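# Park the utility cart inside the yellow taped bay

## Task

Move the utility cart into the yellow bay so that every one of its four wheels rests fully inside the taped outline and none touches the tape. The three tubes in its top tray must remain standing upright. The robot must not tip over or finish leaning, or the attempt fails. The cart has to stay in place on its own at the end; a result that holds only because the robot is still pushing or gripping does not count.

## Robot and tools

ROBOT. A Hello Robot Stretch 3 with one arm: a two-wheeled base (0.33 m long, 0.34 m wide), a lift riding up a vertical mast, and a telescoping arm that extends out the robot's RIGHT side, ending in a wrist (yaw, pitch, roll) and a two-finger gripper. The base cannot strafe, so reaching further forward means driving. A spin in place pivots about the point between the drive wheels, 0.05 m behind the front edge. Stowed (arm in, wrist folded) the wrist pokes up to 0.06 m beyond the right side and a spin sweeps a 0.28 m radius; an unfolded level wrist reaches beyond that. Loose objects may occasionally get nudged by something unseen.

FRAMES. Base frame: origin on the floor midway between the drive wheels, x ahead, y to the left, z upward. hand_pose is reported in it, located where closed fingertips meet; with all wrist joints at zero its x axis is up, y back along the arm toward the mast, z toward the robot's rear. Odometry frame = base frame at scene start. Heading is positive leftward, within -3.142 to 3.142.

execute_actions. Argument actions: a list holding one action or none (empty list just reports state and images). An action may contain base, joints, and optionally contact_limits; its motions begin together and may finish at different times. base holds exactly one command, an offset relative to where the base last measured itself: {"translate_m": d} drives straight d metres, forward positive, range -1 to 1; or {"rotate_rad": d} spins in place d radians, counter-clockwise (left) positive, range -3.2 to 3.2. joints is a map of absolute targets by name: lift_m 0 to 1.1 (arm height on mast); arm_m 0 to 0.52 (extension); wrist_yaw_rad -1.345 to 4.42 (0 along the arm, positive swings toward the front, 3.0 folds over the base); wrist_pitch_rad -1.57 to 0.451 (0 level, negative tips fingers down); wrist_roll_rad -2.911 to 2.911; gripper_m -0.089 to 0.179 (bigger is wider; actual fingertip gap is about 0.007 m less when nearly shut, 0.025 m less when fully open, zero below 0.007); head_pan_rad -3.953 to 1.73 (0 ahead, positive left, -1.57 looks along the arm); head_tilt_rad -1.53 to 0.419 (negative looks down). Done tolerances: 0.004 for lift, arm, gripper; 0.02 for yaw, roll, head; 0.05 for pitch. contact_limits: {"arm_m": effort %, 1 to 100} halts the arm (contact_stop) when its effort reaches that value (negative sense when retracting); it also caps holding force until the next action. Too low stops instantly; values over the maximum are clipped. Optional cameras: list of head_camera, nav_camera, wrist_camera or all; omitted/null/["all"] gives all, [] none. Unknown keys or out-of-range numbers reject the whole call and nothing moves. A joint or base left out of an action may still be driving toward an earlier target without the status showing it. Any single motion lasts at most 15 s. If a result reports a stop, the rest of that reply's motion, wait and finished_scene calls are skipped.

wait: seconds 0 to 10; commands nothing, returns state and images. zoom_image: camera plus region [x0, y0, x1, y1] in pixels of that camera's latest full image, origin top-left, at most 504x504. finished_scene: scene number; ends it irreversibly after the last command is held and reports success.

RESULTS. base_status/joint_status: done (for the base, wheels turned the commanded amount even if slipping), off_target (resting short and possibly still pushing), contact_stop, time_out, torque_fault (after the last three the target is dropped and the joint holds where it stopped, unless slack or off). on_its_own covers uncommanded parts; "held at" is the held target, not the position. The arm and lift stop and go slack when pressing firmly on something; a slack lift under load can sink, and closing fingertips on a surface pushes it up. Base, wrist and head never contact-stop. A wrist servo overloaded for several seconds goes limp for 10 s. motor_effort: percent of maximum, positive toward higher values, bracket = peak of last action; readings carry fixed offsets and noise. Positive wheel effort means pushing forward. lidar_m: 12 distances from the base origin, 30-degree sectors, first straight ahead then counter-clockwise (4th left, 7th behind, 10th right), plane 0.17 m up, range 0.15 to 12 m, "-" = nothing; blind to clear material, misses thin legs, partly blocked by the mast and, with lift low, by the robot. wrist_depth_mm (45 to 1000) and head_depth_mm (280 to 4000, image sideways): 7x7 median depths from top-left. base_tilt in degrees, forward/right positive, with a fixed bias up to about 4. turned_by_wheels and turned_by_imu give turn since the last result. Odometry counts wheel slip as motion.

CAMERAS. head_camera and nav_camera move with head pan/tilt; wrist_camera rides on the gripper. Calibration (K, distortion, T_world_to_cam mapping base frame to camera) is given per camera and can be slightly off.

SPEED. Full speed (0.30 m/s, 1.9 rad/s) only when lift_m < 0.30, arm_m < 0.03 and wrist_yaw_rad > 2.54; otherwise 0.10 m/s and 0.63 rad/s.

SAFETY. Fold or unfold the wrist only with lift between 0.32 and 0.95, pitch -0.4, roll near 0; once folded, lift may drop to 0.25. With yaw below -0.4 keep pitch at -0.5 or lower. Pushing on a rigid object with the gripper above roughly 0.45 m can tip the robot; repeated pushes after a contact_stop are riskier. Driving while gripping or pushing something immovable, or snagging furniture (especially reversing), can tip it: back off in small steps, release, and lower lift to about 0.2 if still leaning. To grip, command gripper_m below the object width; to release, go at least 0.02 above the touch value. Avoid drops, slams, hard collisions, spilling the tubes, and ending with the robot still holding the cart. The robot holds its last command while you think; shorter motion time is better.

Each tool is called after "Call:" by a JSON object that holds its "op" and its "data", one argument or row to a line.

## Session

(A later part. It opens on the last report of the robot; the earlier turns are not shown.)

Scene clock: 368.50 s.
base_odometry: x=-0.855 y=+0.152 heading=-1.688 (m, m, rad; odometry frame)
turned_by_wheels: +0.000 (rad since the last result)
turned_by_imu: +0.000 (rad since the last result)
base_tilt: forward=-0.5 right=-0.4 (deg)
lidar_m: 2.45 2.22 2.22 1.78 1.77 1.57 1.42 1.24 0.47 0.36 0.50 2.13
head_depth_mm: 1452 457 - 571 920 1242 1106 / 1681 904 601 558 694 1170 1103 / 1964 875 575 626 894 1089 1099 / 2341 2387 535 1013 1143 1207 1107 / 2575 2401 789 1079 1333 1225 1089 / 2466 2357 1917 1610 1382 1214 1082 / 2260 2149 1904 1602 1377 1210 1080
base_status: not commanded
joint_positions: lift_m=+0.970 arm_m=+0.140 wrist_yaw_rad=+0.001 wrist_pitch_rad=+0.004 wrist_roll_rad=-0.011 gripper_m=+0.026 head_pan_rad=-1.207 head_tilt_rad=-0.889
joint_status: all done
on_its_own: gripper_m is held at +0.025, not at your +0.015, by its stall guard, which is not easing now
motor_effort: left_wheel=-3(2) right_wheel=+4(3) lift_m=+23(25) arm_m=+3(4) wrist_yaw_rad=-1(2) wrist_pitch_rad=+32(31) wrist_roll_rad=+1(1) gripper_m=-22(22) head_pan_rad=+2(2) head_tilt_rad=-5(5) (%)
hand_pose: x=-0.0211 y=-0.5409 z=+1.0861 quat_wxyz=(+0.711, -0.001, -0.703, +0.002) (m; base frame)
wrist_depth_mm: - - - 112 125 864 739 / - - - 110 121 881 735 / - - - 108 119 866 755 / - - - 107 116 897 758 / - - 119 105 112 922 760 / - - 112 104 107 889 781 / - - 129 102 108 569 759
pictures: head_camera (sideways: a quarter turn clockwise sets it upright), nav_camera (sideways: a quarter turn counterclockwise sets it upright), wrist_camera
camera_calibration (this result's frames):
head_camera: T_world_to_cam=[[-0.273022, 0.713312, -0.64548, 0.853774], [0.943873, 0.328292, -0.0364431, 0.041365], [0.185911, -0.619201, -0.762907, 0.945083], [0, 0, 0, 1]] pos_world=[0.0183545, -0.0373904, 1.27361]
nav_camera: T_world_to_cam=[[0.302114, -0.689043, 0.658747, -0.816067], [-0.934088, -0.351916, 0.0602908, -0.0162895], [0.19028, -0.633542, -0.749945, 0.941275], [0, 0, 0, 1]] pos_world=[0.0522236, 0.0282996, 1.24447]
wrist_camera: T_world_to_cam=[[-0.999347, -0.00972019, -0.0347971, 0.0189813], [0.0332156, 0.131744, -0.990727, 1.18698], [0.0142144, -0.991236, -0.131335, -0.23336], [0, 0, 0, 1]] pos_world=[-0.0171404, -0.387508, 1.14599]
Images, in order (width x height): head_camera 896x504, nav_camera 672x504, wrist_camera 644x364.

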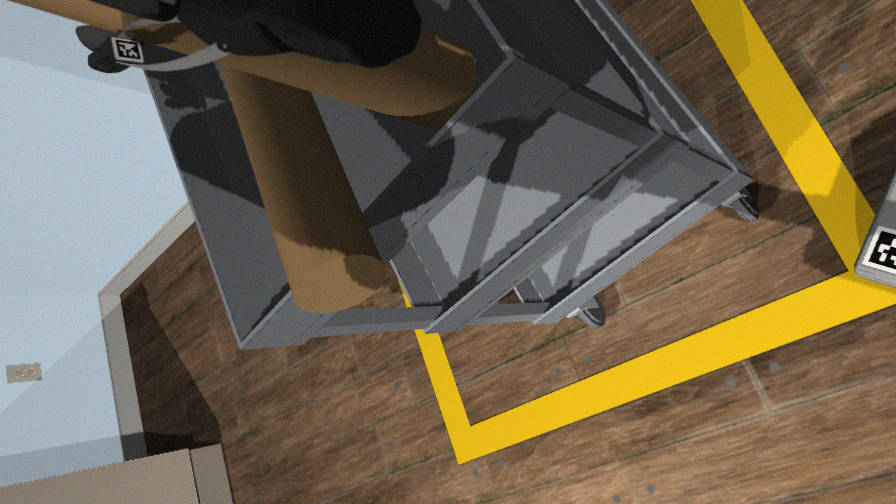

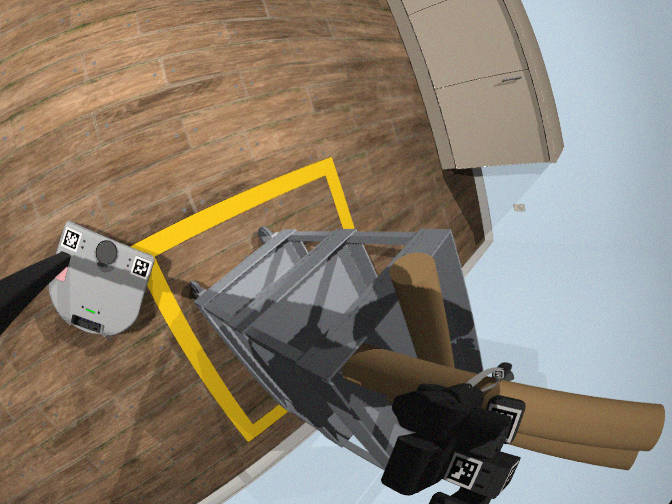

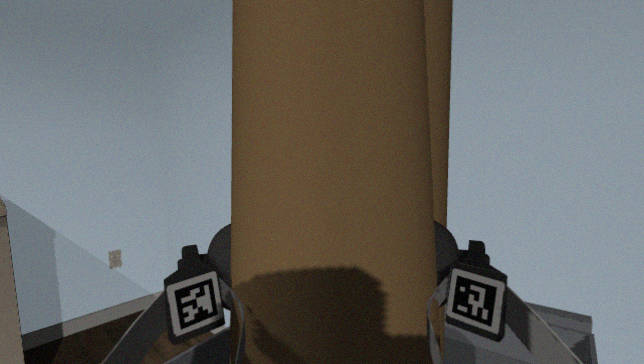

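Call:
{"op": "execute_actions", "data": {
  "actions": [
    {"joints":{"lift_m":0.9}}
  ],
  "cameras": ["head_camera"]
}}

Scene clock: 371.07 s.
base_odometry: x=-0.855 y=+0.152 heading=-1.688 (m, m, rad; odometry frame)
turned_by_wheels: +0.000 (rad since the last result)
turned_by_imu: +0.000 (rad since the last result)
base_tilt: forward=-0.5 right=-0.4 (deg)
lidar_m: 2.45 2.22 2.23 1.78 1.77 1.58 1.43 1.23 0.47 0.36 0.50 2.14
head_depth_mm: 1444 458 - 561 921 1244 1111 / 1681 903 600 562 693 1175 1105 / 1954 871 577 626 893 1092 1095 / 2330 2376 535 1009 1140 1202 1113 / 2584 2414 790 1084 1335 1222 1089 / 2486 2385 1914 1605 1379 1218 1079 / 2248 2148 1906 1603 1374 1208 1083
base_status: not commanded
joint_positions: lift_m=+0.916 arm_m=+0.140 wrist_yaw_rad=+0.001 wrist_pitch_rad=+0.154 wrist_roll_rad=-0.011 gripper_m=+0.026 head_pan_rad=-1.207 head_tilt_rad=-0.889
joint_status: lift_m contact_stop (moved -0.055 of -0.070)
on_its_own: gripper_m is held at +0.025, not at your +0.015, by its stall guard, which is not easing now; lift_m is slack since a contact_stop, until your next command for it (your +0.900 is given up); wrist_pitch_rad is at rest, and its effort (-22) is outside its rest range (-20 to +32)
motor_effort: left_wheel=-2(2) right_wheel=+4(4) lift_m=+34(36) arm_m=+3(4) wrist_yaw_rad=-1(2) wrist_pitch_rad=-22(31) wrist_roll_rad=+1(1) gripper_m=-22(22) head_pan_rad=+3(2) head_tilt_rad=-5(5) (%)
hand_pose: x=-0.0211 y=-0.5415 z=+1.0697 quat_wxyz=(+0.709, -0.054, -0.701, +0.054) (m; base frame)
wrist_depth_mm: - - - 128 261 895 760 / - - - 123 142 889 774 / - - - 117 132 898 776 / - - - 113 124 928 743 / - - 124 108 115 899 752 / - - 112 104 109 838 761 / - - 121 101 105 569 746
pictures: head_camera (sideways: a quarter turn clockwise sets it upright)
camera_calibration (this result's frames):
head_camera: T_world_to_cam=[[-0.273041, 0.713361, -0.645418, 0.853693], [0.943872, 0.328296, -0.0364454, 0.041368], [0.185889, -0.619143, -0.762959, 0.945151], [0, 0, 0, 1]] pos_world=[0.0183538, -0.0373883, 1.27361]
Images, in order (width x height): head_camera 896x504.

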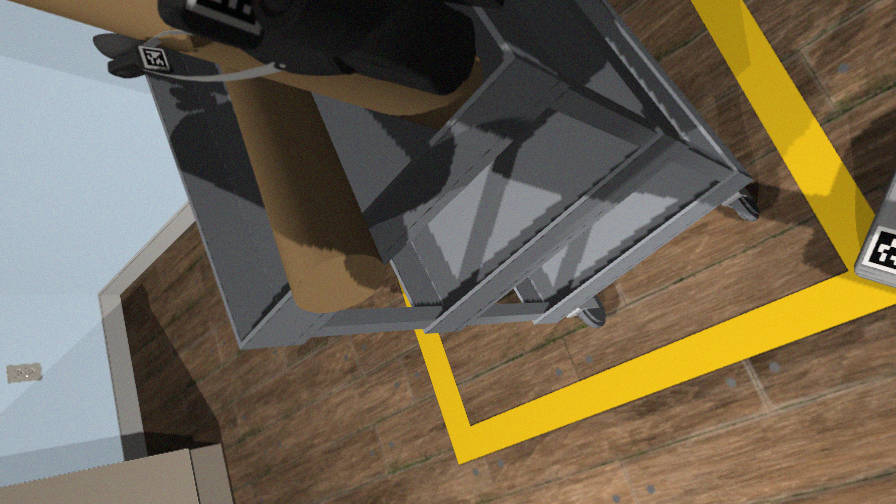

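Call:
{"op": "execute_actions", "data": {
  "actions": [
    {"joints":{"gripper_m":0.15,"lift_m":0.93,"wrist_pitch_rad":0.05}}
  ],
  "cameras": ["head_camera","wrist_camera"]
}}

Call:
{"op": "execute_actions", "data": {
  "actions": [
    {"joints":{"arm_m":0.0}}
  ]
}}

Scene clock: 378.37 s.
base_odometry: x=-0.855 y=+0.152 heading=-1.688 (m, m, rad; odometry frame)
turned_by_wheels: +0.000 (rad since the last result)
turned_by_imu: -0.001 (rad since the last result)
base_tilt: forward=-0.4 right=-0.3 (deg)
lidar_m: 2.45 2.22 2.23 1.78 1.77 1.58 1.42 1.24 0.46 0.36 0.50 2.13
head_depth_mm: 1476 881 - 599 921 1248 1107 / 1683 842 757 616 679 1176 1102 / 1966 752 753 630 913 1111 1098 / 2328 694 746 1007 1180 1205 1110 / 2589 640 807 1100 1341 1220 1091 / 2453 2353 1909 1600 1384 1213 1086 / 2254 2151 1896 1591 1377 1208 1083
base_status: not commanded
joint_positions: lift_m=+0.930 arm_m=+0.140 wrist_yaw_rad=+0.000 wrist_pitch_rad=+0.036 wrist_roll_rad=-0.014 gripper_m=+0.150 head_pan_rad=-1.207 head_tilt_rad=-0.889
joint_status: all done
motor_effort: left_wheel=-3(5) right_wheel=+4(4) lift_m=+42(44) arm_m=+2(3) wrist_yaw_rad=+0(2) wrist_pitch_rad=+6(28) wrist_roll_rad=+2(9) gripper_m=+0(87) head_pan_rad=+3(3) head_tilt_rad=-5(5) (%)
hand_pose: x=-0.0214 y=-0.5417 z=+1.0534 quat_wxyz=(+0.712, -0.012, -0.702, +0.012) (m; base frame)
wrist_depth_mm: - - - - - 872 742 / - - - - - 883 749 / - - - - - 881 772 / - - - - - 892 767 / - - - - - 908 760 / - - - 717 681 639 767 / - 359 432 564 602 562 520
pictures: head_camera (sideways: a quarter turn clockwise sets it upright), wrist_camera
camera_calibration (this result's frames):
head_camera: T_world_to_cam=[[-0.27308, 0.713376, -0.645385, 0.85365], [0.943858, 0.328336, -0.0364467, 0.0413698], [0.185903, -0.619105, -0.762987, 0.945188], [0, 0, 0, 1]] pos_world=[0.0183548, -0.0373866, 1.27361]
wrist_camera: T_world_to_cam=[[-0.999452, -0.00932558, -0.0317716, 0.0145047], [0.0306771, 0.100354, -0.994479, 1.14163], [0.0124625, -0.994908, -0.100013, -0.273419], [0, 0, 0, 1]] pos_world=[-0.0171177, -0.386458, 1.10844]
Images, in order (width x height): head_camera 896x504, wrist_camera 644x364.

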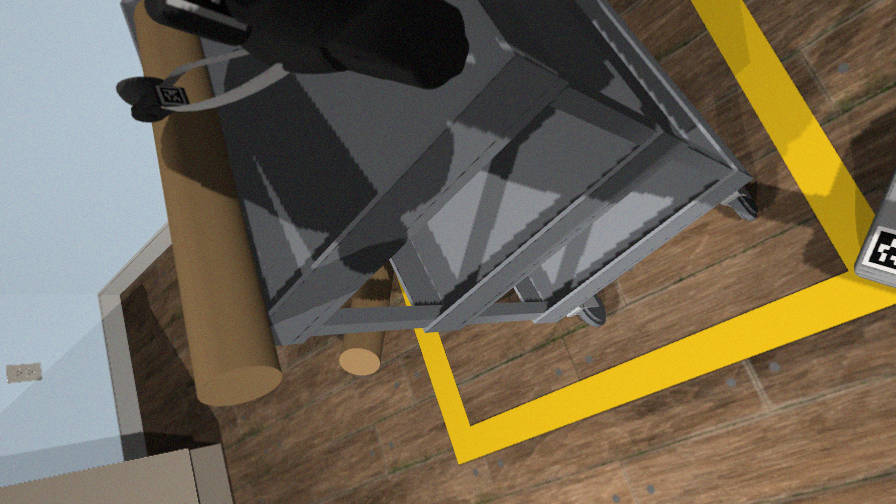

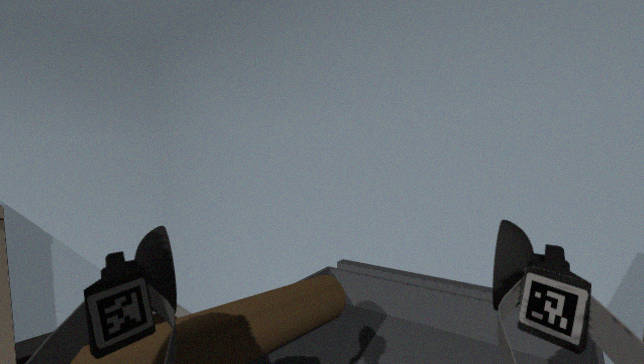

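Scene clock: 380.67 s.
base_odometry: x=-0.855 y=+0.152 heading=-1.688 (m, m, rad; odometry frame)
turned_by_wheels: +0.000 (rad since the last result)
turned_by_imu: +0.000 (rad since the last result)
base_tilt: forward=-0.3 right=-0.4 (deg)
lidar_m: 2.46 2.22 2.22 1.78 1.77 1.58 1.42 1.24 0.46 0.36 0.50 2.13
head_depth_mm: 1477 889 810 - - - 1096 / 1688 811 759 593 912 1190 1103 / 1955 742 753 629 909 1108 1101 / 2344 695 747 1008 1191 1209 1108 / 2576 639 807 1102 1346 1223 1087 / 2466 2387 1922 1604 1382 1214 1088 / 2256 2145 1905 1593 1378 1208 1081
base_status: not commanded
joint_positions: lift_m=+0.930 arm_m=+0.000 wrist_yaw_rad=+0.000 wrist_pitch_rad=+0.034 wrist_roll_rad=-0.014 gripper_m=+0.150 head_pan_rad=-1.207 head_tilt_rad=-0.889
joint_status: all done
motor_effort: left_wheel=-3(2) right_wheel=+2(3) lift_m=+42(42) arm_m=-4(6) wrist_yaw_rad=+0(1) wrist_pitch_rad=+6(6) wrist_roll_rad=+2(2) gripper_m=+0(0) head_pan_rad=+3(3) head_tilt_rad=-5(5) (%)
hand_pose: x=-0.0214 y=-0.4023 z=+1.0531 quat_wxyz=(+0.712, -0.012, -0.702, +0.012) (m; base frame)
wrist_depth_mm: - - - - - 993 829 / - - - - - 981 828 / - - - - - 975 814 / - - - - - 982 827 / - - - - - - 856 / - - 573 717 775 703 856 / 341 434 548 594 584 589 868
pictures: head_camera (sideways: a quarter turn clockwise sets it upright), nav_camera (sideways: a quarter turn counterclockwise sets it upright), wrist_camera
camera_calibration (this result's frames):
head_camera: T_world_to_cam=[[-0.273119, 0.713361, -0.645385, 0.85365], [0.94384, 0.328387, -0.0364467, 0.0413699], [0.185937, -0.619094, -0.762987, 0.945188], [0, 0, 0, 1]] pos_world=[0.0183569, -0.037386, 1.27361]
nav_camera: T_world_to_cam=[[0.30221, -0.68909, 0.658653, -0.815946], [-0.934051, -0.352013, 0.0602912, -0.0162902], [0.190308, -0.633437, -0.750027, 0.941381], [0, 0, 0, 1]] pos_world=[0.0522183, 0.0283107, 1.24447]
wrist_camera: T_world_to_cam=[[-0.999438, -0.00930625, -0.0321961, 0.0162505], [0.0310886, 0.101377, -0.994362, 1.12768], [0.0125177, -0.994805, -0.101031, -0.13371], [0, 0, 0, 1]] pos_world=[-0.0171429, -0.247184, 1.10834]
Images, in order (width x height): head_camera 896x504, nav_camera 672x504, wrist_camera 644x364.

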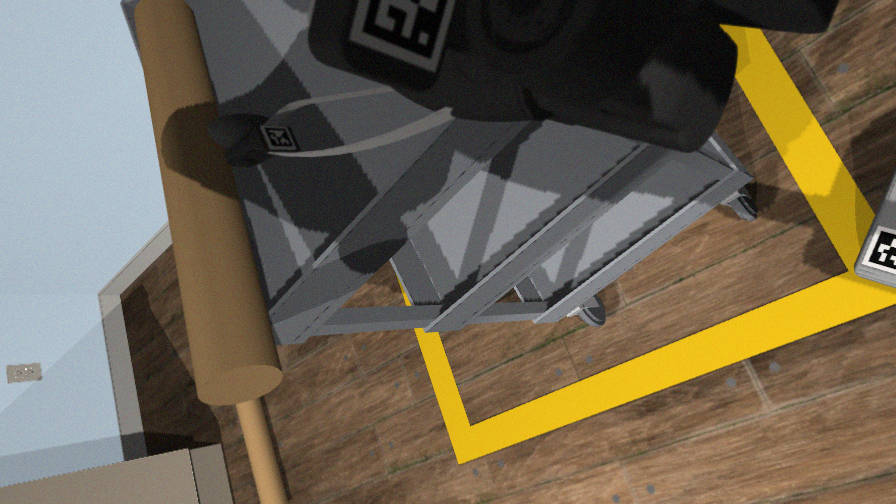

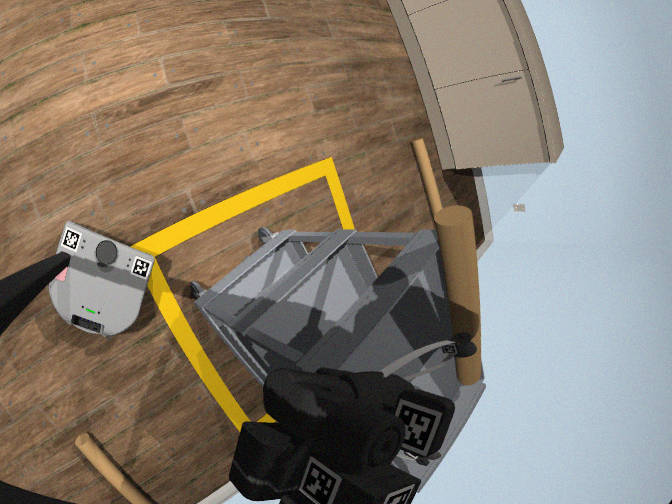

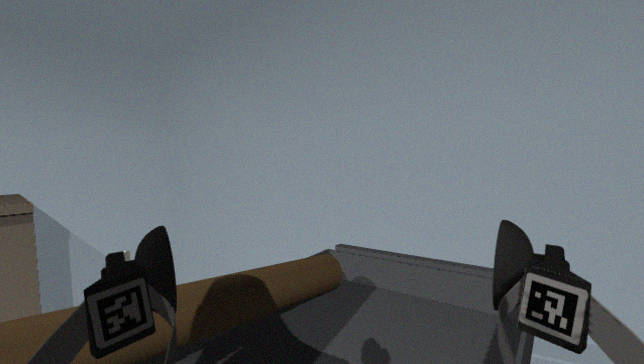

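Call:
{"op": "execute_actions", "data": {
  "actions": [
    {"joints":{"lift_m":1.09,"wrist_yaw_rad":1.57}}
  ],
  "cameras": []
}}

Call:
{"op": "execute_actions", "data": {
  "actions": [
    {"base":{"rotate_rad":-0.59},"joints":{"wrist_pitch_rad":-1.55}}
  ],
  "cameras": []
}}

Call:
{"op": "execute_actions", "data": {
  "actions": [
    {"base":{"translate_m":0.6},"joints":{"head_pan_rad":-1.9,"head_tilt_rad":-0.8}}
  ],
  "cameras": []
}}

Call:
{"op": "execute_actions", "data": {
  "actions": [
    {"joints":{"wrist_yaw_rad":0.0,"arm_m":0.3}}
  ]
}}

Scene clock: 393.10 s.
base_odometry: x=-0.855 y=+0.152 heading=-1.688 (m, m, rad; odometry frame)
turned_by_wheels: +0.000 (rad since the last result)
turned_by_imu: -0.002 (rad since the last result)
base_tilt: forward=-0.5 right=-0.4 (deg)
lidar_m: 2.44 2.22 2.22 1.78 1.77 1.58 1.42 1.24 0.46 0.36 0.50 2.13
head_depth_mm: 1477 - - 620 921 1246 1110 / 1630 - - 624 681 1179 1104 / - - - 968 906 1106 1098 / - - - 988 1184 1204 1106 / 2494 - - 1508 1341 1216 1085 / - - 1822 1603 1382 1213 1088 / - - 1812 1608 1377 1209 1082
base_status: not commanded
joint_positions: lift_m=+1.089 arm_m=+0.000 wrist_yaw_rad=+1.566 wrist_pitch_rad=+0.034 wrist_roll_rad=-0.014 gripper_m=+0.150 head_pan_rad=-1.207 head_tilt_rad=-0.889
joint_status: all done
motor_effort: left_wheel=-3(3) right_wheel=+3(4) lift_m=+51(53) arm_m=-5(5) wrist_yaw_rad=+2(4) wrist_pitch_rad=+6(6) wrist_roll_rad=+2(2) gripper_m=-1(0) head_pan_rad=+2(3) head_tilt_rad=-5(5) (%)
hand_pose: x=+0.2355 y=-0.1466 z=+1.2126 quat_wxyz=(+0.496, +0.487, -0.506, +0.511) (m; base frame)
wrist_depth_mm: - - - - - - - / - - - - - - - / - - - - - - - / - - - - - - - / - - - - - - - / - - - - - - - / - - - - - - -
pictures: none
No camera images: the call's "cameras" was empty. Leave "cameras" out to get every camera's image.

Scene clock: 395.03 s.
base_odometry: x=-0.855 y=+0.152 heading=-2.277 (m, m, rad; odometry frame)
turned_by_wheels: -0.590 (rad since the last result)
turned_by_imu: -0.593 (rad since the last result)
base_tilt: forward=-0.6 right=-0.4 (deg)
lidar_m: 2.13 2.38 2.54 2.22 2.45 1.77 1.57 1.49 1.24 0.57 0.36 0.47
head_depth_mm: 1054 1187 1364 - 1361 1246 1112 / 1100 1257 1446 - 1359 1237 1121 / 1158 911 1171 - 1366 1232 1101 / 1198 922 747 669 1203 1225 1107 / 1254 923 740 618 813 1119 1090 / 1308 889 735 607 895 1159 1086 / 1469 818 728 641 925 1186 1083
base_status: done
joint_positions: lift_m=+1.089 arm_m=+0.000 wrist_yaw_rad=+1.567 wrist_pitch_rad=-1.545 wrist_roll_rad=-0.014 gripper_m=+0.150 head_pan_rad=-1.207 head_tilt_rad=-0.889
joint_status: all done
motor_effort: left_wheel=+3(7) right_wheel=-2(7) lift_m=+52(51) arm_m=-4(4) wrist_yaw_rad=+3(3) wrist_pitch_rad=-1(5) wrist_roll_rad=+2(2) gripper_m=-1(1) head_pan_rad=+3(2) head_tilt_rad=-4(5) (%)
hand_pose: x=-0.0389 y=-0.1455 z=+0.9712 quat_wxyz=(+0.707, +0.707, -0.005, +0.012) (m; base frame)
wrist_depth_mm: - - - - 972 641 632 / - - - - - 993 914 / - - - - - - - / - - - - - - - / - - - - - - - / - - - - - - - / - - - - - - -
pictures: none
No camera images: the call's "cameras" was empty. Leave "cameras" out to get every camera's image.

Scene clock: 402.43 s.
base_odometry: x=-1.244 y=-0.305 heading=-2.277 (m, m, rad; odometry frame)
turned_by_wheels: +0.000 (rad since the last result)
turned_by_imu: -0.002 (rad since the last result)
base_tilt: forward=-0.5 right=-0.5 (deg)
lidar_m: 1.54 1.71 2.43 2.19 2.62 2.26 2.18 0.47 0.34 0.33 1.49 1.55
head_depth_mm: 1246 1416 1605 678 855 1289 1126 / 1211 1426 819 668 904 1131 1124 / - - - - 909 1053 1118 / - - - - - - - / - - - - - 817 1055 / - - - - 420 1210 1105 / - - - 1610 - 1239 1098
base_status: done
joint_positions: lift_m=+1.089 arm_m=+0.000 wrist_yaw_rad=+1.567 wrist_pitch_rad=-1.545 wrist_roll_rad=-0.014 gripper_m=+0.150 head_pan_rad=-1.893 head_tilt_rad=-0.804
joint_status: all done
motor_effort: left_wheel=+3(8) right_wheel=-2(4) lift_m=+51(51) arm_m=-5(4) wrist_yaw_rad=+2(2) wrist_pitch_rad=-1(1) wrist_roll_rad=+2(2) gripper_m=+0(0) head_pan_rad=-3(29) head_tilt_rad=+2(14) (%)
hand_pose: x=-0.0389 y=-0.1455 z=+0.9712 quat_wxyz=(+0.707, +0.707, -0.005, +0.012) (m; base frame)
wrist_depth_mm: - - - - - - - / - - - - - - - / - - - - - - - / - - - - 969 318 209 / - - - - - 241 182 / - - - - - 700 186 / - - - - 858 696 349
pictures: none
No camera images: the call's "cameras" was empty. Leave "cameras" out to get every camera's image.

Scene clock: 405.87 s.
base_odometry: x=-1.244 y=-0.305 heading=-2.277 (m, m, rad; odometry frame)
turned_by_wheels: +0.000 (rad since the last result)
turned_by_imu: +0.000 (rad since the last result)
base_tilt: forward=-0.6 right=-0.4 (deg)
lidar_m: 1.54 1.72 2.43 2.19 2.61 2.26 2.18 0.47 0.34 0.33 1.49 1.55
head_depth_mm: 1231 1421 1603 679 835 1289 1125 / 1206 1386 815 686 905 1130 1122 / 1179 1271 849 681 881 1055 1119 / 1159 998 843 677 608 856 1094 / 1140 972 859 654 416 822 1051 / 1120 947 667 481 420 1211 1105 / - - 746 1631 1458 1252 1098
base_status: not commanded
joint_positions: lift_m=+1.089 arm_m=+0.300 wrist_yaw_rad=+0.002 wrist_pitch_rad=-1.545 wrist_roll_rad=-0.013 gripper_m=+0.150 head_pan_rad=-1.893 head_tilt_rad=-0.803
joint_status: all done
motor_effort: left_wheel=+3(3) right_wheel=-3(3) lift_m=+52(51) arm_m=+4(6) wrist_yaw_rad=-2(3) wrist_pitch_rad=-1(1) wrist_roll_rad=+1(2) gripper_m=-1(1) head_pan_rad=-3(2) head_tilt_rad=+2(2) (%)
hand_pose: x=-0.0217 y=-0.4269 z=+0.9712 quat_wxyz=(+0.510, +0.497, -0.502, -0.490) (m; base frame)
wrist_depth_mm: - - - 218 220 325 324 / - - - 217 218 330 328 / - - - 215 214 334 333 / - - - 216 212 340 341 / - - - 214 209 340 342 / - - - 214 209 343 345 / - - - 214 206 303 -
pictures: head_camera (sideways: a quarter turn clockwise sets it upright), nav_camera (sideways: a quarter turn counterclockwise sets it upright), wrist_camera
camera_calibration (this result's frames):
head_camera: T_world_to_cam=[[0.222381, 0.67009, -0.708185, 0.932461], [0.93732, -0.346824, -0.0338358, 0.0380145], [-0.268289, -0.656271, -0.705216, 0.872828], [0, 0, 0, 1]] pos_world=[-0.0088231, -0.0388374, 1.27717]
nav_camera: T_world_to_cam=[[-0.184152, -0.668715, 0.720353, -0.893382], [-0.944043, 0.324362, 0.0597737, -0.0155623], [-0.273627, -0.669037, -0.691027, 0.867479], [0, 0, 0, 1]] pos_world=[0.058156, -0.0119944, 1.24393]
wrist_camera: T_world_to_cam=[[-0.999457, 0.0318986, -0.00828846, 0.00753925], [0.0307905, 0.993414, 0.110365, 0.356627], [0.0117544, 0.11005, -0.993857, 1.17236], [0, 0, 0, 1]] pos_world=[-0.017226, -0.483537, 1.12587]
Images, in order (width x height): head_camera 896x504, nav_camera 672x504, wrist_camera 644x364.

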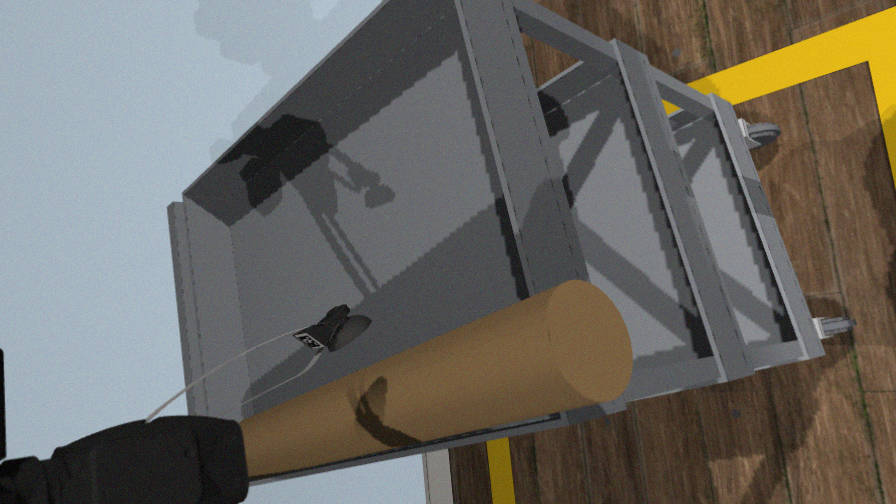

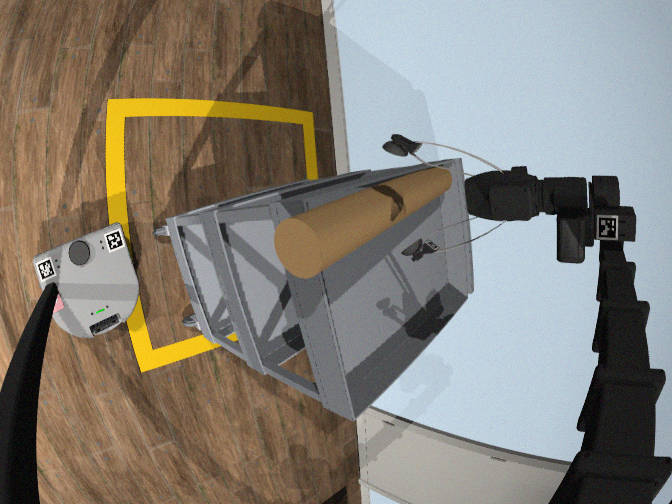

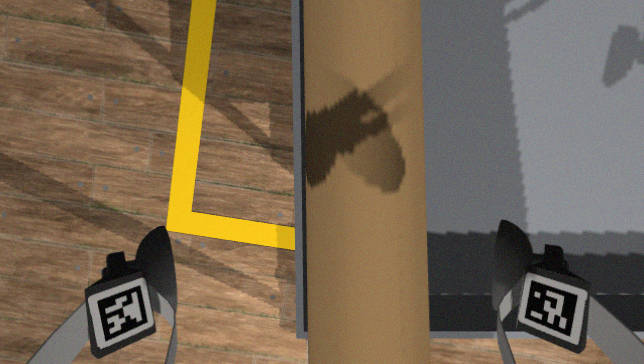

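Call:
{"op": "execute_actions", "data": {
  "actions": [
    {"joints":{"arm_m":0.43,"lift_m":0.975}}
  ],
  "cameras": ["wrist_camera"]
}}

Call:
{"op": "execute_actions", "data": {
  "actions": [
    {"base":{"translate_m":-0.07}}
  ],
  "cameras": ["wrist_camera","head_camera"]
}}

Scene clock: 412.80 s.
base_odometry: x=-1.244 y=-0.305 heading=-2.277 (m, m, rad; odometry frame)
turned_by_wheels: +0.000 (rad since the last result)
turned_by_imu: -0.001 (rad since the last result)
base_tilt: forward=-0.4 right=-0.4 (deg)
lidar_m: 1.54 1.71 2.44 2.19 2.62 2.26 2.18 0.46 0.34 0.33 1.49 1.55
head_depth_mm: 1230 1407 - - - 1281 1130 / 1204 1313 - - 905 1130 1123 / 1175 - - 680 881 1057 1123 / 1121 - 814 676 606 853 1095 / - 964 838 656 416 820 1055 / - 944 647 476 419 1203 1104 / - - 718 1627 1444 1250 1097
base_status: not commanded
joint_positions: lift_m=+0.976 arm_m=+0.430 wrist_yaw_rad=+0.002 wrist_pitch_rad=-1.547 wrist_roll_rad=-0.013 gripper_m=+0.150 head_pan_rad=-1.893 head_tilt_rad=-0.803
joint_status: all done
motor_effort: left_wheel=+2(3) right_wheel=-2(3) lift_m=+16(48) arm_m=+4(6) wrist_yaw_rad=-2(2) wrist_pitch_rad=-1(1) wrist_roll_rad=+1(1) gripper_m=+0(1) head_pan_rad=-3(3) head_tilt_rad=+2(1) (%)
hand_pose: x=-0.0217 y=-0.5565 z=+0.8577 quat_wxyz=(+0.510, +0.498, -0.502, -0.491) (m; base frame)
wrist_depth_mm: - - - 118 108 214 215 / - - 988 118 107 215 217 / - - - 117 107 218 220 / - - - 117 106 222 223 / - - - 117 105 117 226 / - - - 116 104 110 229 / - - - 116 105 114 234
pictures: wrist_camera
camera_calibration (this result's frames):
wrist_camera: T_world_to_cam=[[-0.99945, 0.0321177, -0.00823664, 0.01081], [0.0309953, 0.993231, 0.111944, 0.496439], [0.0117763, 0.111628, -0.99368, 1.07447], [0, 0, 0, 1]] pos_world=[-0.0172366, -0.613367, 1.0122]
Images, in order (width x height): wrist_camera 644x364.

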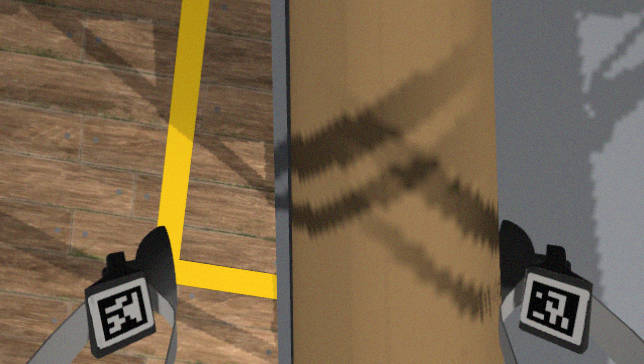

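Scene clock: 414.47 s.
base_odometry: x=-1.199 y=-0.251 heading=-2.277 (m, m, rad; odometry frame)
turned_by_wheels: +0.001 (rad since the last result)
turned_by_imu: +0.001 (rad since the last result)
base_tilt: forward=-0.4 right=-0.4 (deg)
lidar_m: 1.61 1.79 2.43 2.18 2.58 2.20 2.11 0.46 0.34 0.33 1.47 1.62
head_depth_mm: 1217 1391 - - - 1287 1126 / 1194 1300 - - 874 1234 1125 / 1167 - - 679 879 1053 1116 / 1115 - 813 675 607 856 1095 / - 965 834 672 571 834 1057 / - 939 828 634 406 796 1051 / - - 608 474 395 1200 1099
base_status: done
joint_positions: lift_m=+0.976 arm_m=+0.430 wrist_yaw_rad=+0.000 wrist_pitch_rad=-1.547 wrist_roll_rad=-0.011 gripper_m=+0.150 head_pan_rad=-1.893 head_tilt_rad=-0.803
joint_status: not commanded
motor_effort: left_wheel=+12(13) right_wheel=-17(17) lift_m=+16(16) arm_m=+4(4) wrist_yaw_rad=+0(2) wrist_pitch_rad=-1(1) wrist_roll_rad=+1(1) gripper_m=-9(9) head_pan_rad=-2(2) head_tilt_rad=+2(2) (%)
hand_pose: x=-0.0216 y=-0.5565 z=+0.8577 quat_wxyz=(+0.509, +0.497, -0.503, -0.492) (m; base frame)
wrist_depth_mm: - 154 109 116 215 213 212 / - 154 108 115 218 216 216 / - 153 108 115 221 221 220 / - 164 107 113 222 223 223 / - 164 107 113 227 226 224 / - 123 106 112 229 231 228 / - 164 105 111 235 234 232
pictures: head_camera (sideways: a quarter turn clockwise sets it upright), wrist_camera
camera_calibration (this result's frames):
head_camera: T_world_to_cam=[[0.222379, 0.670085, -0.70819, 0.932468], [0.937319, -0.346825, -0.0338356, 0.0380142], [-0.268291, -0.656276, -0.705211, 0.872821], [0, 0, 0, 1]] pos_world=[-0.00882318, -0.0388376, 1.27717]
wrist_camera: T_world_to_cam=[[-0.999312, 0.0361437, -0.0082799, 0.0131295], [0.0349914, 0.993098, 0.111944, 0.496463], [0.0122688, 0.111578, -0.99368, 1.07446], [0, 0, 0, 1]] pos_world=[-0.0174338, -0.613396, 1.0122]
Images, in order (width x height): head_camera 896x504, wrist_camera 644x364.

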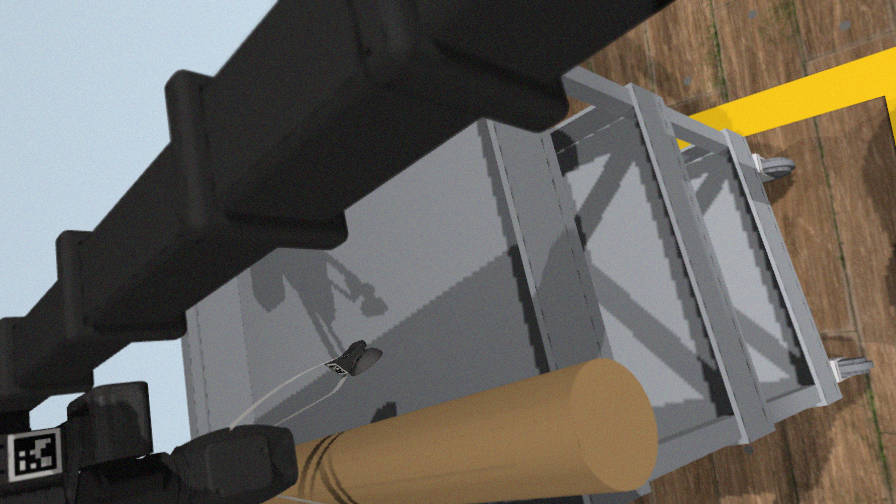

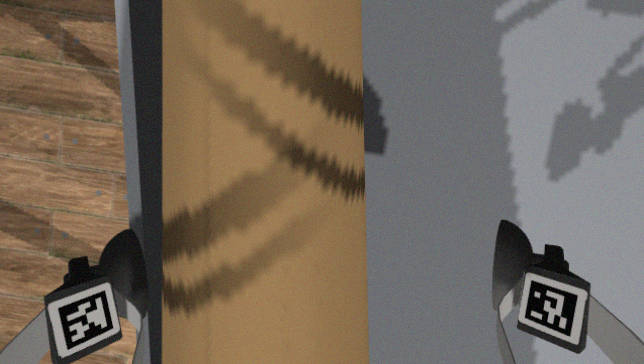

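Call:
{"op": "execute_actions", "data": {
  "actions": [
    {"joints":{"lift_m":1.0}}
  ],
  "cameras": []
}}

Call:
{"op": "execute_actions", "data": {
  "actions": [
    {"base":{"translate_m":-0.05}}
  ],
  "cameras": ["wrist_camera"]
}}

Scene clock: 417.53 s.
base_odometry: x=-1.199 y=-0.251 heading=-2.277 (m, m, rad; odometry frame)
turned_by_wheels: -0.001 (rad since the last result)
turned_by_imu: -0.001 (rad since the last result)
base_tilt: forward=-0.5 right=-0.6 (deg)
lidar_m: 1.61 1.78 2.44 2.18 2.58 2.20 2.12 0.46 0.34 0.33 1.47 1.62
head_depth_mm: 1206 - - - 1448 1282 1131 / 1162 - - 687 809 1228 1122 / 1128 - 796 680 879 1047 1114 / - 981 840 677 606 856 1091 / - 970 835 672 571 831 1056 / 1137 956 827 617 405 796 1051 / - - 626 484 396 1185 1100
base_status: not commanded
joint_positions: lift_m=+0.999 arm_m=+0.430 wrist_yaw_rad=+0.000 wrist_pitch_rad=-1.547 wrist_roll_rad=-0.011 gripper_m=+0.150 head_pan_rad=-1.893 head_tilt_rad=-0.803
joint_status: all done
motor_effort: left_wheel=+3(12) right_wheel=-2(18) lift_m=+52(52) arm_m=+4(4) wrist_yaw_rad=-1(0) wrist_pitch_rad=-1(1) wrist_roll_rad=+1(1) gripper_m=+0(9) head_pan_rad=-3(2) head_tilt_rad=+2(2) (%)
hand_pose: x=-0.0216 y=-0.5565 z=+0.8813 quat_wxyz=(+0.509, +0.497, -0.503, -0.492) (m; base frame)
wrist_depth_mm: - 204 134 139 238 236 235 / - - 133 139 242 242 241 / - - 133 137 244 242 243 / - - 132 136 247 245 246 / - - 132 135 249 251 250 / - - 131 134 255 254 255 / - - 130 133 258 257 260
pictures: none
No camera images: the call's "cameras" was empty. Leave "cameras" out to get every camera's image.

Scene clock: 419.60 s.
base_odometry: x=-1.166 y=-0.213 heading=-2.277 (m, m, rad; odometry frame)
turned_by_wheels: +0.000 (rad since the last result)
turned_by_imu: +0.000 (rad since the last result)
base_tilt: forward=-0.3 right=-0.5 (deg)
lidar_m: 1.66 1.85 2.45 2.18 2.48 2.16 2.05 0.46 0.34 0.33 0.35 1.67
head_depth_mm: 1196 - - - 1500 1288 1134 / 1158 - - 662 743 1254 1121 / 1120 - 767 681 879 972 1116 / - 974 840 676 589 855 1092 / - 975 835 670 560 831 1057 / 1129 956 828 649 408 799 1011 / - - 649 471 396 754 1068
base_status: done
joint_positions: lift_m=+1.000 arm_m=+0.430 wrist_yaw_rad=-0.002 wrist_pitch_rad=-1.547 wrist_roll_rad=-0.005 gripper_m=+0.150 head_pan_rad=-1.893 head_tilt_rad=-0.803
joint_status: not commanded
motor_effort: left_wheel=+6(8) right_wheel=-7(14) lift_m=+46(51) arm_m=+3(4) wrist_yaw_rad=+1(1) wrist_pitch_rad=+0(1) wrist_roll_rad=-2(3) gripper_m=-4(8) head_pan_rad=-3(3) head_tilt_rad=+2(2) (%)
hand_pose: x=-0.0216 y=-0.5565 z=+0.8815 quat_wxyz=(+0.507, +0.495, -0.505, -0.494) (m; base frame)
wrist_depth_mm: 198 210 134 238 239 238 237 / 196 208 133 240 241 240 240 / - 208 133 244 246 246 244 / - 208 132 161 249 248 247 / - 206 131 155 251 252 251 / - 137 130 151 255 254 253 / - 204 130 147 263 258 259
pictures: wrist_camera
camera_calibration (this result's frames):
wrist_camera: T_world_to_cam=[[-0.998997, 0.0439869, -0.00839729, 0.0178332], [0.0427666, 0.992741, 0.112411, 0.493293], [0.013281, 0.111939, -0.993626, 1.0983], [0, 0, 0, 1]] pos_world=[-0.0178676, -0.61344, 1.036]
Images, in order (width x height): wrist_camera 644x364.

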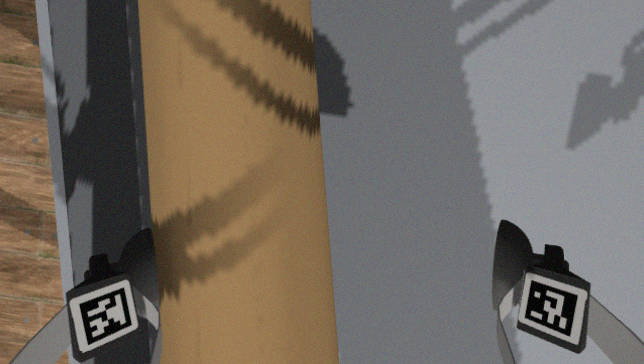

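Call:
{"op": "execute_actions", "data": {
  "actions": [
    {"joints":{"lift_m":0.95,"gripper_m":0.13}}
  ],
  "cameras": ["wrist_camera"]
}}

Call:
{"op": "execute_actions", "data": {
  "actions": [
    {"joints":{"gripper_m":0.01}}
  ],
  "cameras": ["wrist_camera","head_camera"]
}}

Scene clock: 423.20 s.
base_odometry: x=-1.166 y=-0.213 heading=-2.277 (m, m, rad; odometry frame)
turned_by_wheels: +0.000 (rad since the last result)
turned_by_imu: -0.001 (rad since the last result)
base_tilt: forward=-0.5 right=-0.3 (deg)
lidar_m: 1.66 1.85 2.45 2.18 2.47 2.17 2.06 0.46 0.34 0.33 0.34 1.67
head_depth_mm: 1207 1404 1611 - - 1236 1132 / 1180 1357 - - - 1265 1120 / 1159 1303 - 643 879 975 1113 / 1134 - 810 676 590 855 1092 / 1090 960 834 672 434 834 1054 / - 933 828 470 409 797 1015 / - - 608 611 524 777 1066
base_status: not commanded
joint_positions: lift_m=+0.951 arm_m=+0.430 wrist_yaw_rad=-0.002 wrist_pitch_rad=-1.548 wrist_roll_rad=-0.005 gripper_m=+0.130 head_pan_rad=-1.893 head_tilt_rad=-0.803
joint_status: all done
motor_effort: left_wheel=+3(9) right_wheel=-2(12) lift_m=+16(43) arm_m=+2(3) wrist_yaw_rad=+2(2) wrist_pitch_rad=+0(1) wrist_roll_rad=-2(2) gripper_m=-1(87) head_pan_rad=-3(2) head_tilt_rad=+2(2) (%)
hand_pose: x=-0.0216 y=-0.5564 z=+0.8327 quat_wxyz=(+0.507, +0.495, -0.504, -0.494) (m; base frame)
wrist_depth_mm: 185 192 87 83 95 190 189 / 185 193 87 82 93 191 192 / 183 197 87 82 91 195 195 / 183 200 87 81 89 198 197 / 184 202 87 81 87 200 201 / 181 206 87 80 86 - 203 / 176 211 89 80 85 207 205
pictures: wrist_camera
camera_calibration (this result's frames):
wrist_camera: T_world_to_cam=[[-0.999017, 0.043531, -0.00836933, 0.0171416], [0.0423111, 0.992713, 0.112828, 0.498301], [0.0132199, 0.112363, -0.993579, 1.04998], [0, 0, 0, 1]] pos_world=[-0.0178395, -0.613395, 0.98716]
Images, in order (width x height): wrist_camera 644x364.

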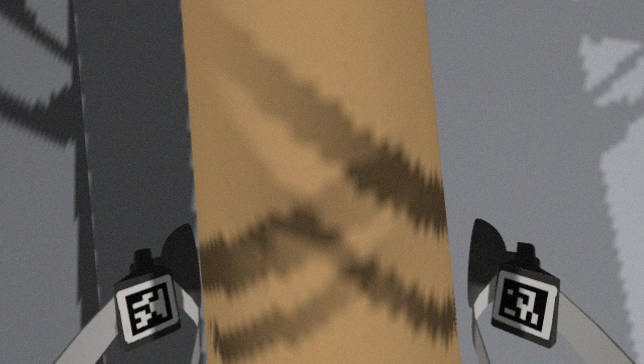

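Scene clock: 424.90 s.
base_odometry: x=-1.166 y=-0.213 heading=-2.277 (m, m, rad; odometry frame)
turned_by_wheels: +0.000 (rad since the last result)
turned_by_imu: +0.000 (rad since the last result)
base_tilt: forward=-0.5 right=-0.3 (deg)
lidar_m: 1.66 1.84 2.45 2.18 2.47 2.15 2.06 0.46 0.34 0.33 0.35 1.67
head_depth_mm: 1212 1390 1606 - - 1239 1126 / 1183 1351 - - - 1255 1124 / 1166 1301 - 645 878 974 1115 / 1137 - 810 677 588 855 1092 / 1087 962 836 670 433 832 1056 / - 933 827 469 410 799 1010 / - - 623 612 523 777 1069
base_status: not commanded
joint_positions: lift_m=+0.951 arm_m=+0.430 wrist_yaw_rad=-0.002 wrist_pitch_rad=-1.548 wrist_roll_rad=-0.005 gripper_m=+0.012 head_pan_rad=-1.893 head_tilt_rad=-0.803
joint_status: all done
motor_effort: left_wheel=+3(3) right_wheel=-3(3) lift_m=+16(16) arm_m=+3(3) wrist_yaw_rad=+1(1) wrist_pitch_rad=+0(0) wrist_roll_rad=-2(2) gripper_m=-34(99) head_pan_rad=-2(2) head_tilt_rad=+2(2) (%)
hand_pose: x=-0.0216 y=-0.5564 z=+0.8327 quat_wxyz=(+0.507, +0.495, -0.504, -0.494) (m; base frame)
wrist_depth_mm: 184 191 88 83 94 191 189 / 184 194 88 82 92 192 192 / 182 198 89 82 90 195 195 / 182 201 89 82 88 198 197 / 182 203 88 81 86 201 201 / 181 206 87 81 85 - 203 / 176 210 90 80 84 208 207
pictures: head_camera (sideways: a quarter turn clockwise sets it upright), wrist_camera
camera_calibration (this result's frames):
head_camera: T_world_to_cam=[[0.222379, 0.670085, -0.70819, 0.932468], [0.937319, -0.346825, -0.0338356, 0.0380142], [-0.268291, -0.656276, -0.705211, 0.872821], [0, 0, 0, 1]] pos_world=[-0.00882318, -0.0388376, 1.27717]
wrist_camera: T_world_to_cam=[[-0.999027, 0.0433055, -0.00836442, 0.0170118], [0.0420875, 0.992723, 0.112828, 0.498302], [0.0131896, 0.112366, -0.993579, 1.04998], [0, 0, 0, 1]] pos_world=[-0.0178259, -0.613394, 0.98716]
Images, in order (width x height): head_camera 896x504, wrist_camera 644x364.

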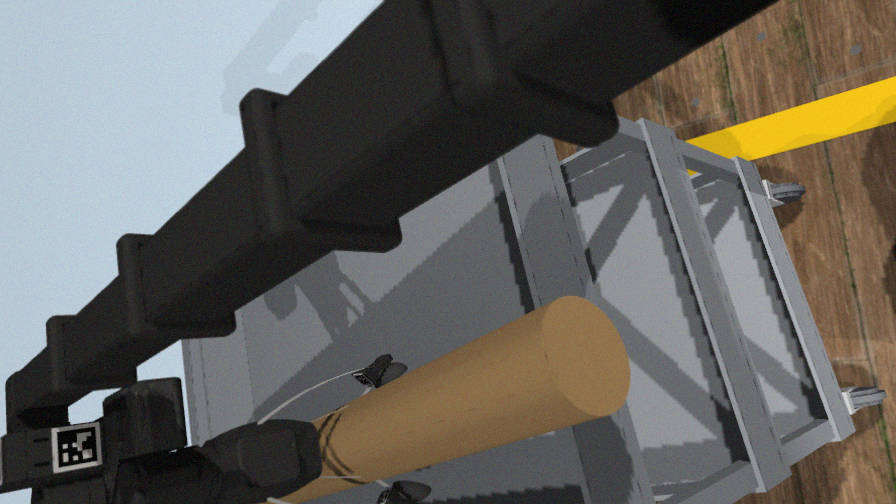

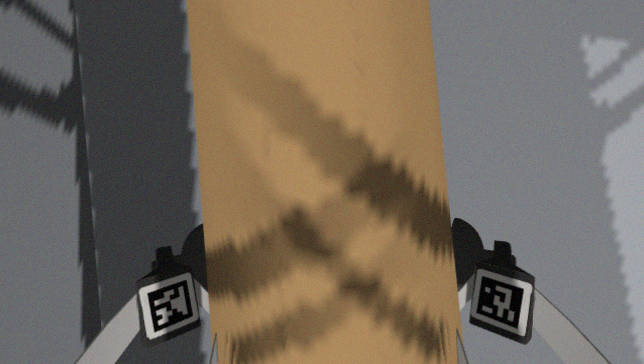

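Call:
{"op": "execute_actions", "data": {
  "actions": [
    {"joints":{"lift_m":1.1}}
  ],
  "cameras": []
}}

Call:
{"op": "execute_actions", "data": {
  "actions": [
    {"joints":{"wrist_pitch_rad":0.09,"head_pan_rad":-1.3,"head_tilt_rad":-0.7}}
  ]
}}

Scene clock: 430.80 s.
base_odometry: x=-1.166 y=-0.213 heading=-2.277 (m, m, rad; odometry frame)
turned_by_wheels: +0.000 (rad since the last result)
turned_by_imu: -0.001 (rad since the last result)
base_tilt: forward=-0.4 right=-0.4 (deg)
lidar_m: 1.66 1.85 2.45 2.18 2.47 2.16 2.06 0.46 0.34 0.33 0.34 1.66
head_depth_mm: 1207 1395 1659 1799 1502 1289 1124 / 1182 1360 1605 650 741 1257 1124 / 1160 1336 793 684 879 974 1121 / 1142 1234 841 675 589 856 1095 / 1121 974 835 341 567 819 1055 / 1102 953 359 315 548 798 1013 / 1068 540 390 613 555 775 1066
base_status: not commanded
joint_positions: lift_m=+1.098 arm_m=+0.430 wrist_yaw_rad=-0.001 wrist_pitch_rad=-1.546 wrist_roll_rad=-0.010 gripper_m=+0.033 head_pan_rad=-1.893 head_tilt_rad=-0.803
joint_status: all done
joint sent to its limit — the command would take lift_m past its upper limit, so that joint was sent only as far as its limit.
on_its_own: gripper_m is held at +0.032, not at your +0.010, by its stall guard, which is not easing now
motor_effort: left_wheel=+2(4) right_wheel=-2(3) lift_m=+56(62) arm_m=+3(3) wrist_yaw_rad=-1(1) wrist_pitch_rad=-1(4) wrist_roll_rad=+0(2) gripper_m=-21(28) head_pan_rad=-2(3) head_tilt_rad=+2(1) (%)
hand_pose: x=-0.0216 y=-0.5569 z=+0.9797 quat_wxyz=(+0.508, +0.496, -0.504, -0.492) (m; base frame)
wrist_depth_mm: - 327 113 103 122 331 331 / - - 114 103 118 337 338 / - - 115 102 115 344 342 / - - 117 101 112 344 346 / - - 111 100 106 348 350 / - - 109 100 105 353 359 / - - 118 99 105 362 361
pictures: none
No camera images: the call's "cameras" was empty. Leave "cameras" out to get every camera's image.

Scene clock: 432.37 s.
base_odometry: x=-1.166 y=-0.213 heading=-2.277 (m, m, rad; odometry frame)
turned_by_wheels: +0.000 (rad since the last result)
turned_by_imu: +0.000 (rad since the last result)
base_tilt: forward=-0.5 right=-0.4 (deg)
lidar_m: 1.66 1.84 2.46 2.18 2.47 2.16 2.06 0.46 0.34 0.33 0.34 1.67
head_depth_mm: - 676 933 774 622 513 752 / 1096 1179 926 767 619 528 766 / 1143 1279 961 764 615 794 778 / 1188 1339 1509 758 611 793 916 / 1244 1407 1606 1829 1533 1267 1118 / 1302 1475 1706 1884 1566 1323 1137 / 1361 1554 1819 1909 1569 1320 1140
base_status: not commanded
joint_positions: lift_m=+1.098 arm_m=+0.430 wrist_yaw_rad=-0.001 wrist_pitch_rad=+0.025 wrist_roll_rad=-0.010 gripper_m=+0.033 head_pan_rad=-1.307 head_tilt_rad=-0.705
joint_status: wrist_pitch_rad off_target (ended at +0.025, target +0.090); the others done
on_its_own: gripper_m is held at +0.032, not at your +0.010, by its stall guard, which is not easing now
motor_effort: left_wheel=+3(2) right_wheel=-2(1) lift_m=+56(56) arm_m=+3(3) wrist_yaw_rad=+0(0) wrist_pitch_rad=+24(24) wrist_roll_rad=+0(0) gripper_m=-22(21) head_pan_rad=+3(27) head_tilt_rad=+3(14) (%)
hand_pose: x=-0.0217 y=-0.8314 z=+1.2188 quat_wxyz=(+0.711, -0.009, -0.703, +0.008) (m; base frame)
wrist_depth_mm: 761 724 113 103 121 599 573 / 773 724 114 102 117 607 587 / 773 725 115 102 114 609 588 / 792 749 116 101 112 624 597 / 822 779 111 101 107 630 605 / 823 798 109 100 105 629 609 / 844 807 118 99 105 653 630
pictures: head_camera (sideways: a quarter turn clockwise sets it upright), nav_camera (sideways: a quarter turn counterclockwise sets it upright), wrist_camera
camera_calibration (this result's frames):
head_camera: T_world_to_cam=[[-0.166208, 0.610807, -0.774138, 1.02079], [0.973593, 0.226243, -0.0305219, 0.033483], [0.156501, -0.758768, -0.63228, 0.775368], [0, 0, 0, 1]] pos_world=[0.0157194, -0.0427563, 1.28151]
nav_camera: T_world_to_cam=[[0.197006, -0.58743, 0.784929, -0.979875], [-0.967467, -0.246106, 0.0586373, -0.0139474], [0.158731, -0.770946, -0.616804, 0.768296], [0, 0, 0, 1]] pos_world=[0.0575949, 0.0132736, 1.24384]
wrist_camera: T_world_to_cam=[[-0.999316, -0.00816198, -0.036058, 0.0230123], [0.0349332, 0.110812, -0.993227, 1.34244], [0.0121024, -0.993808, -0.110451, -0.531542], [0, 0, 0, 1]] pos_world=[-0.0174664, -0.676822, 1.27547]
Images, in order (width x height): head_camera 896x504, nav_camera 672x504, wrist_camera 644x364.

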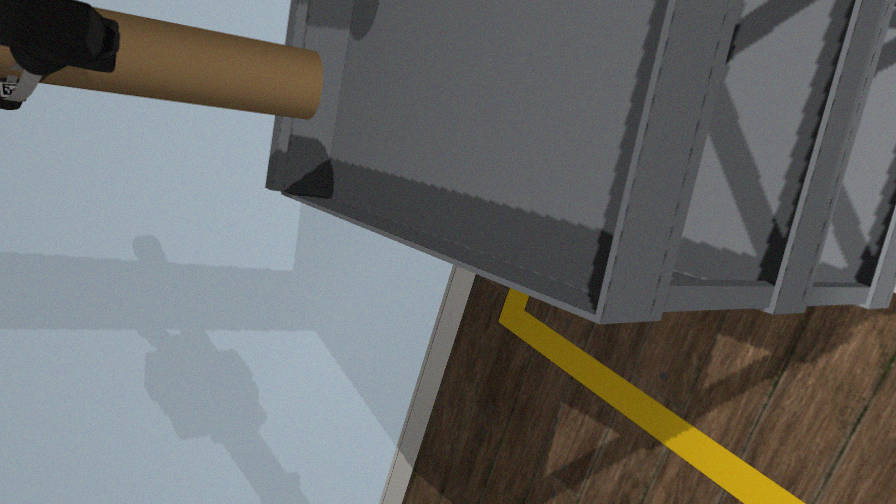

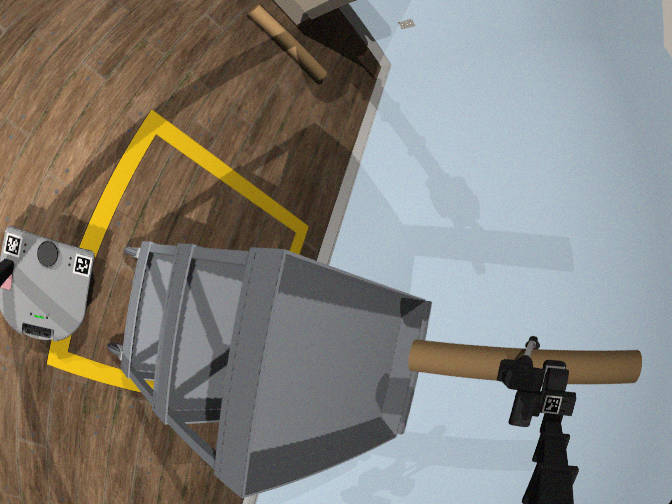

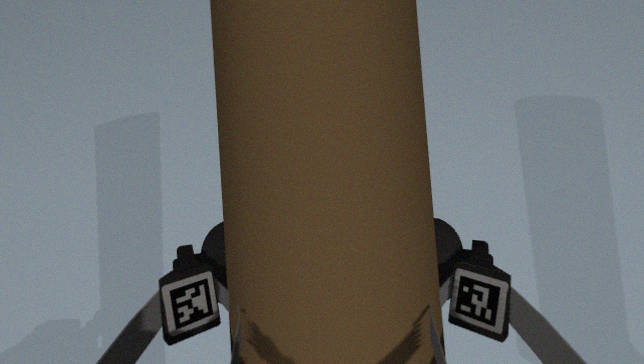

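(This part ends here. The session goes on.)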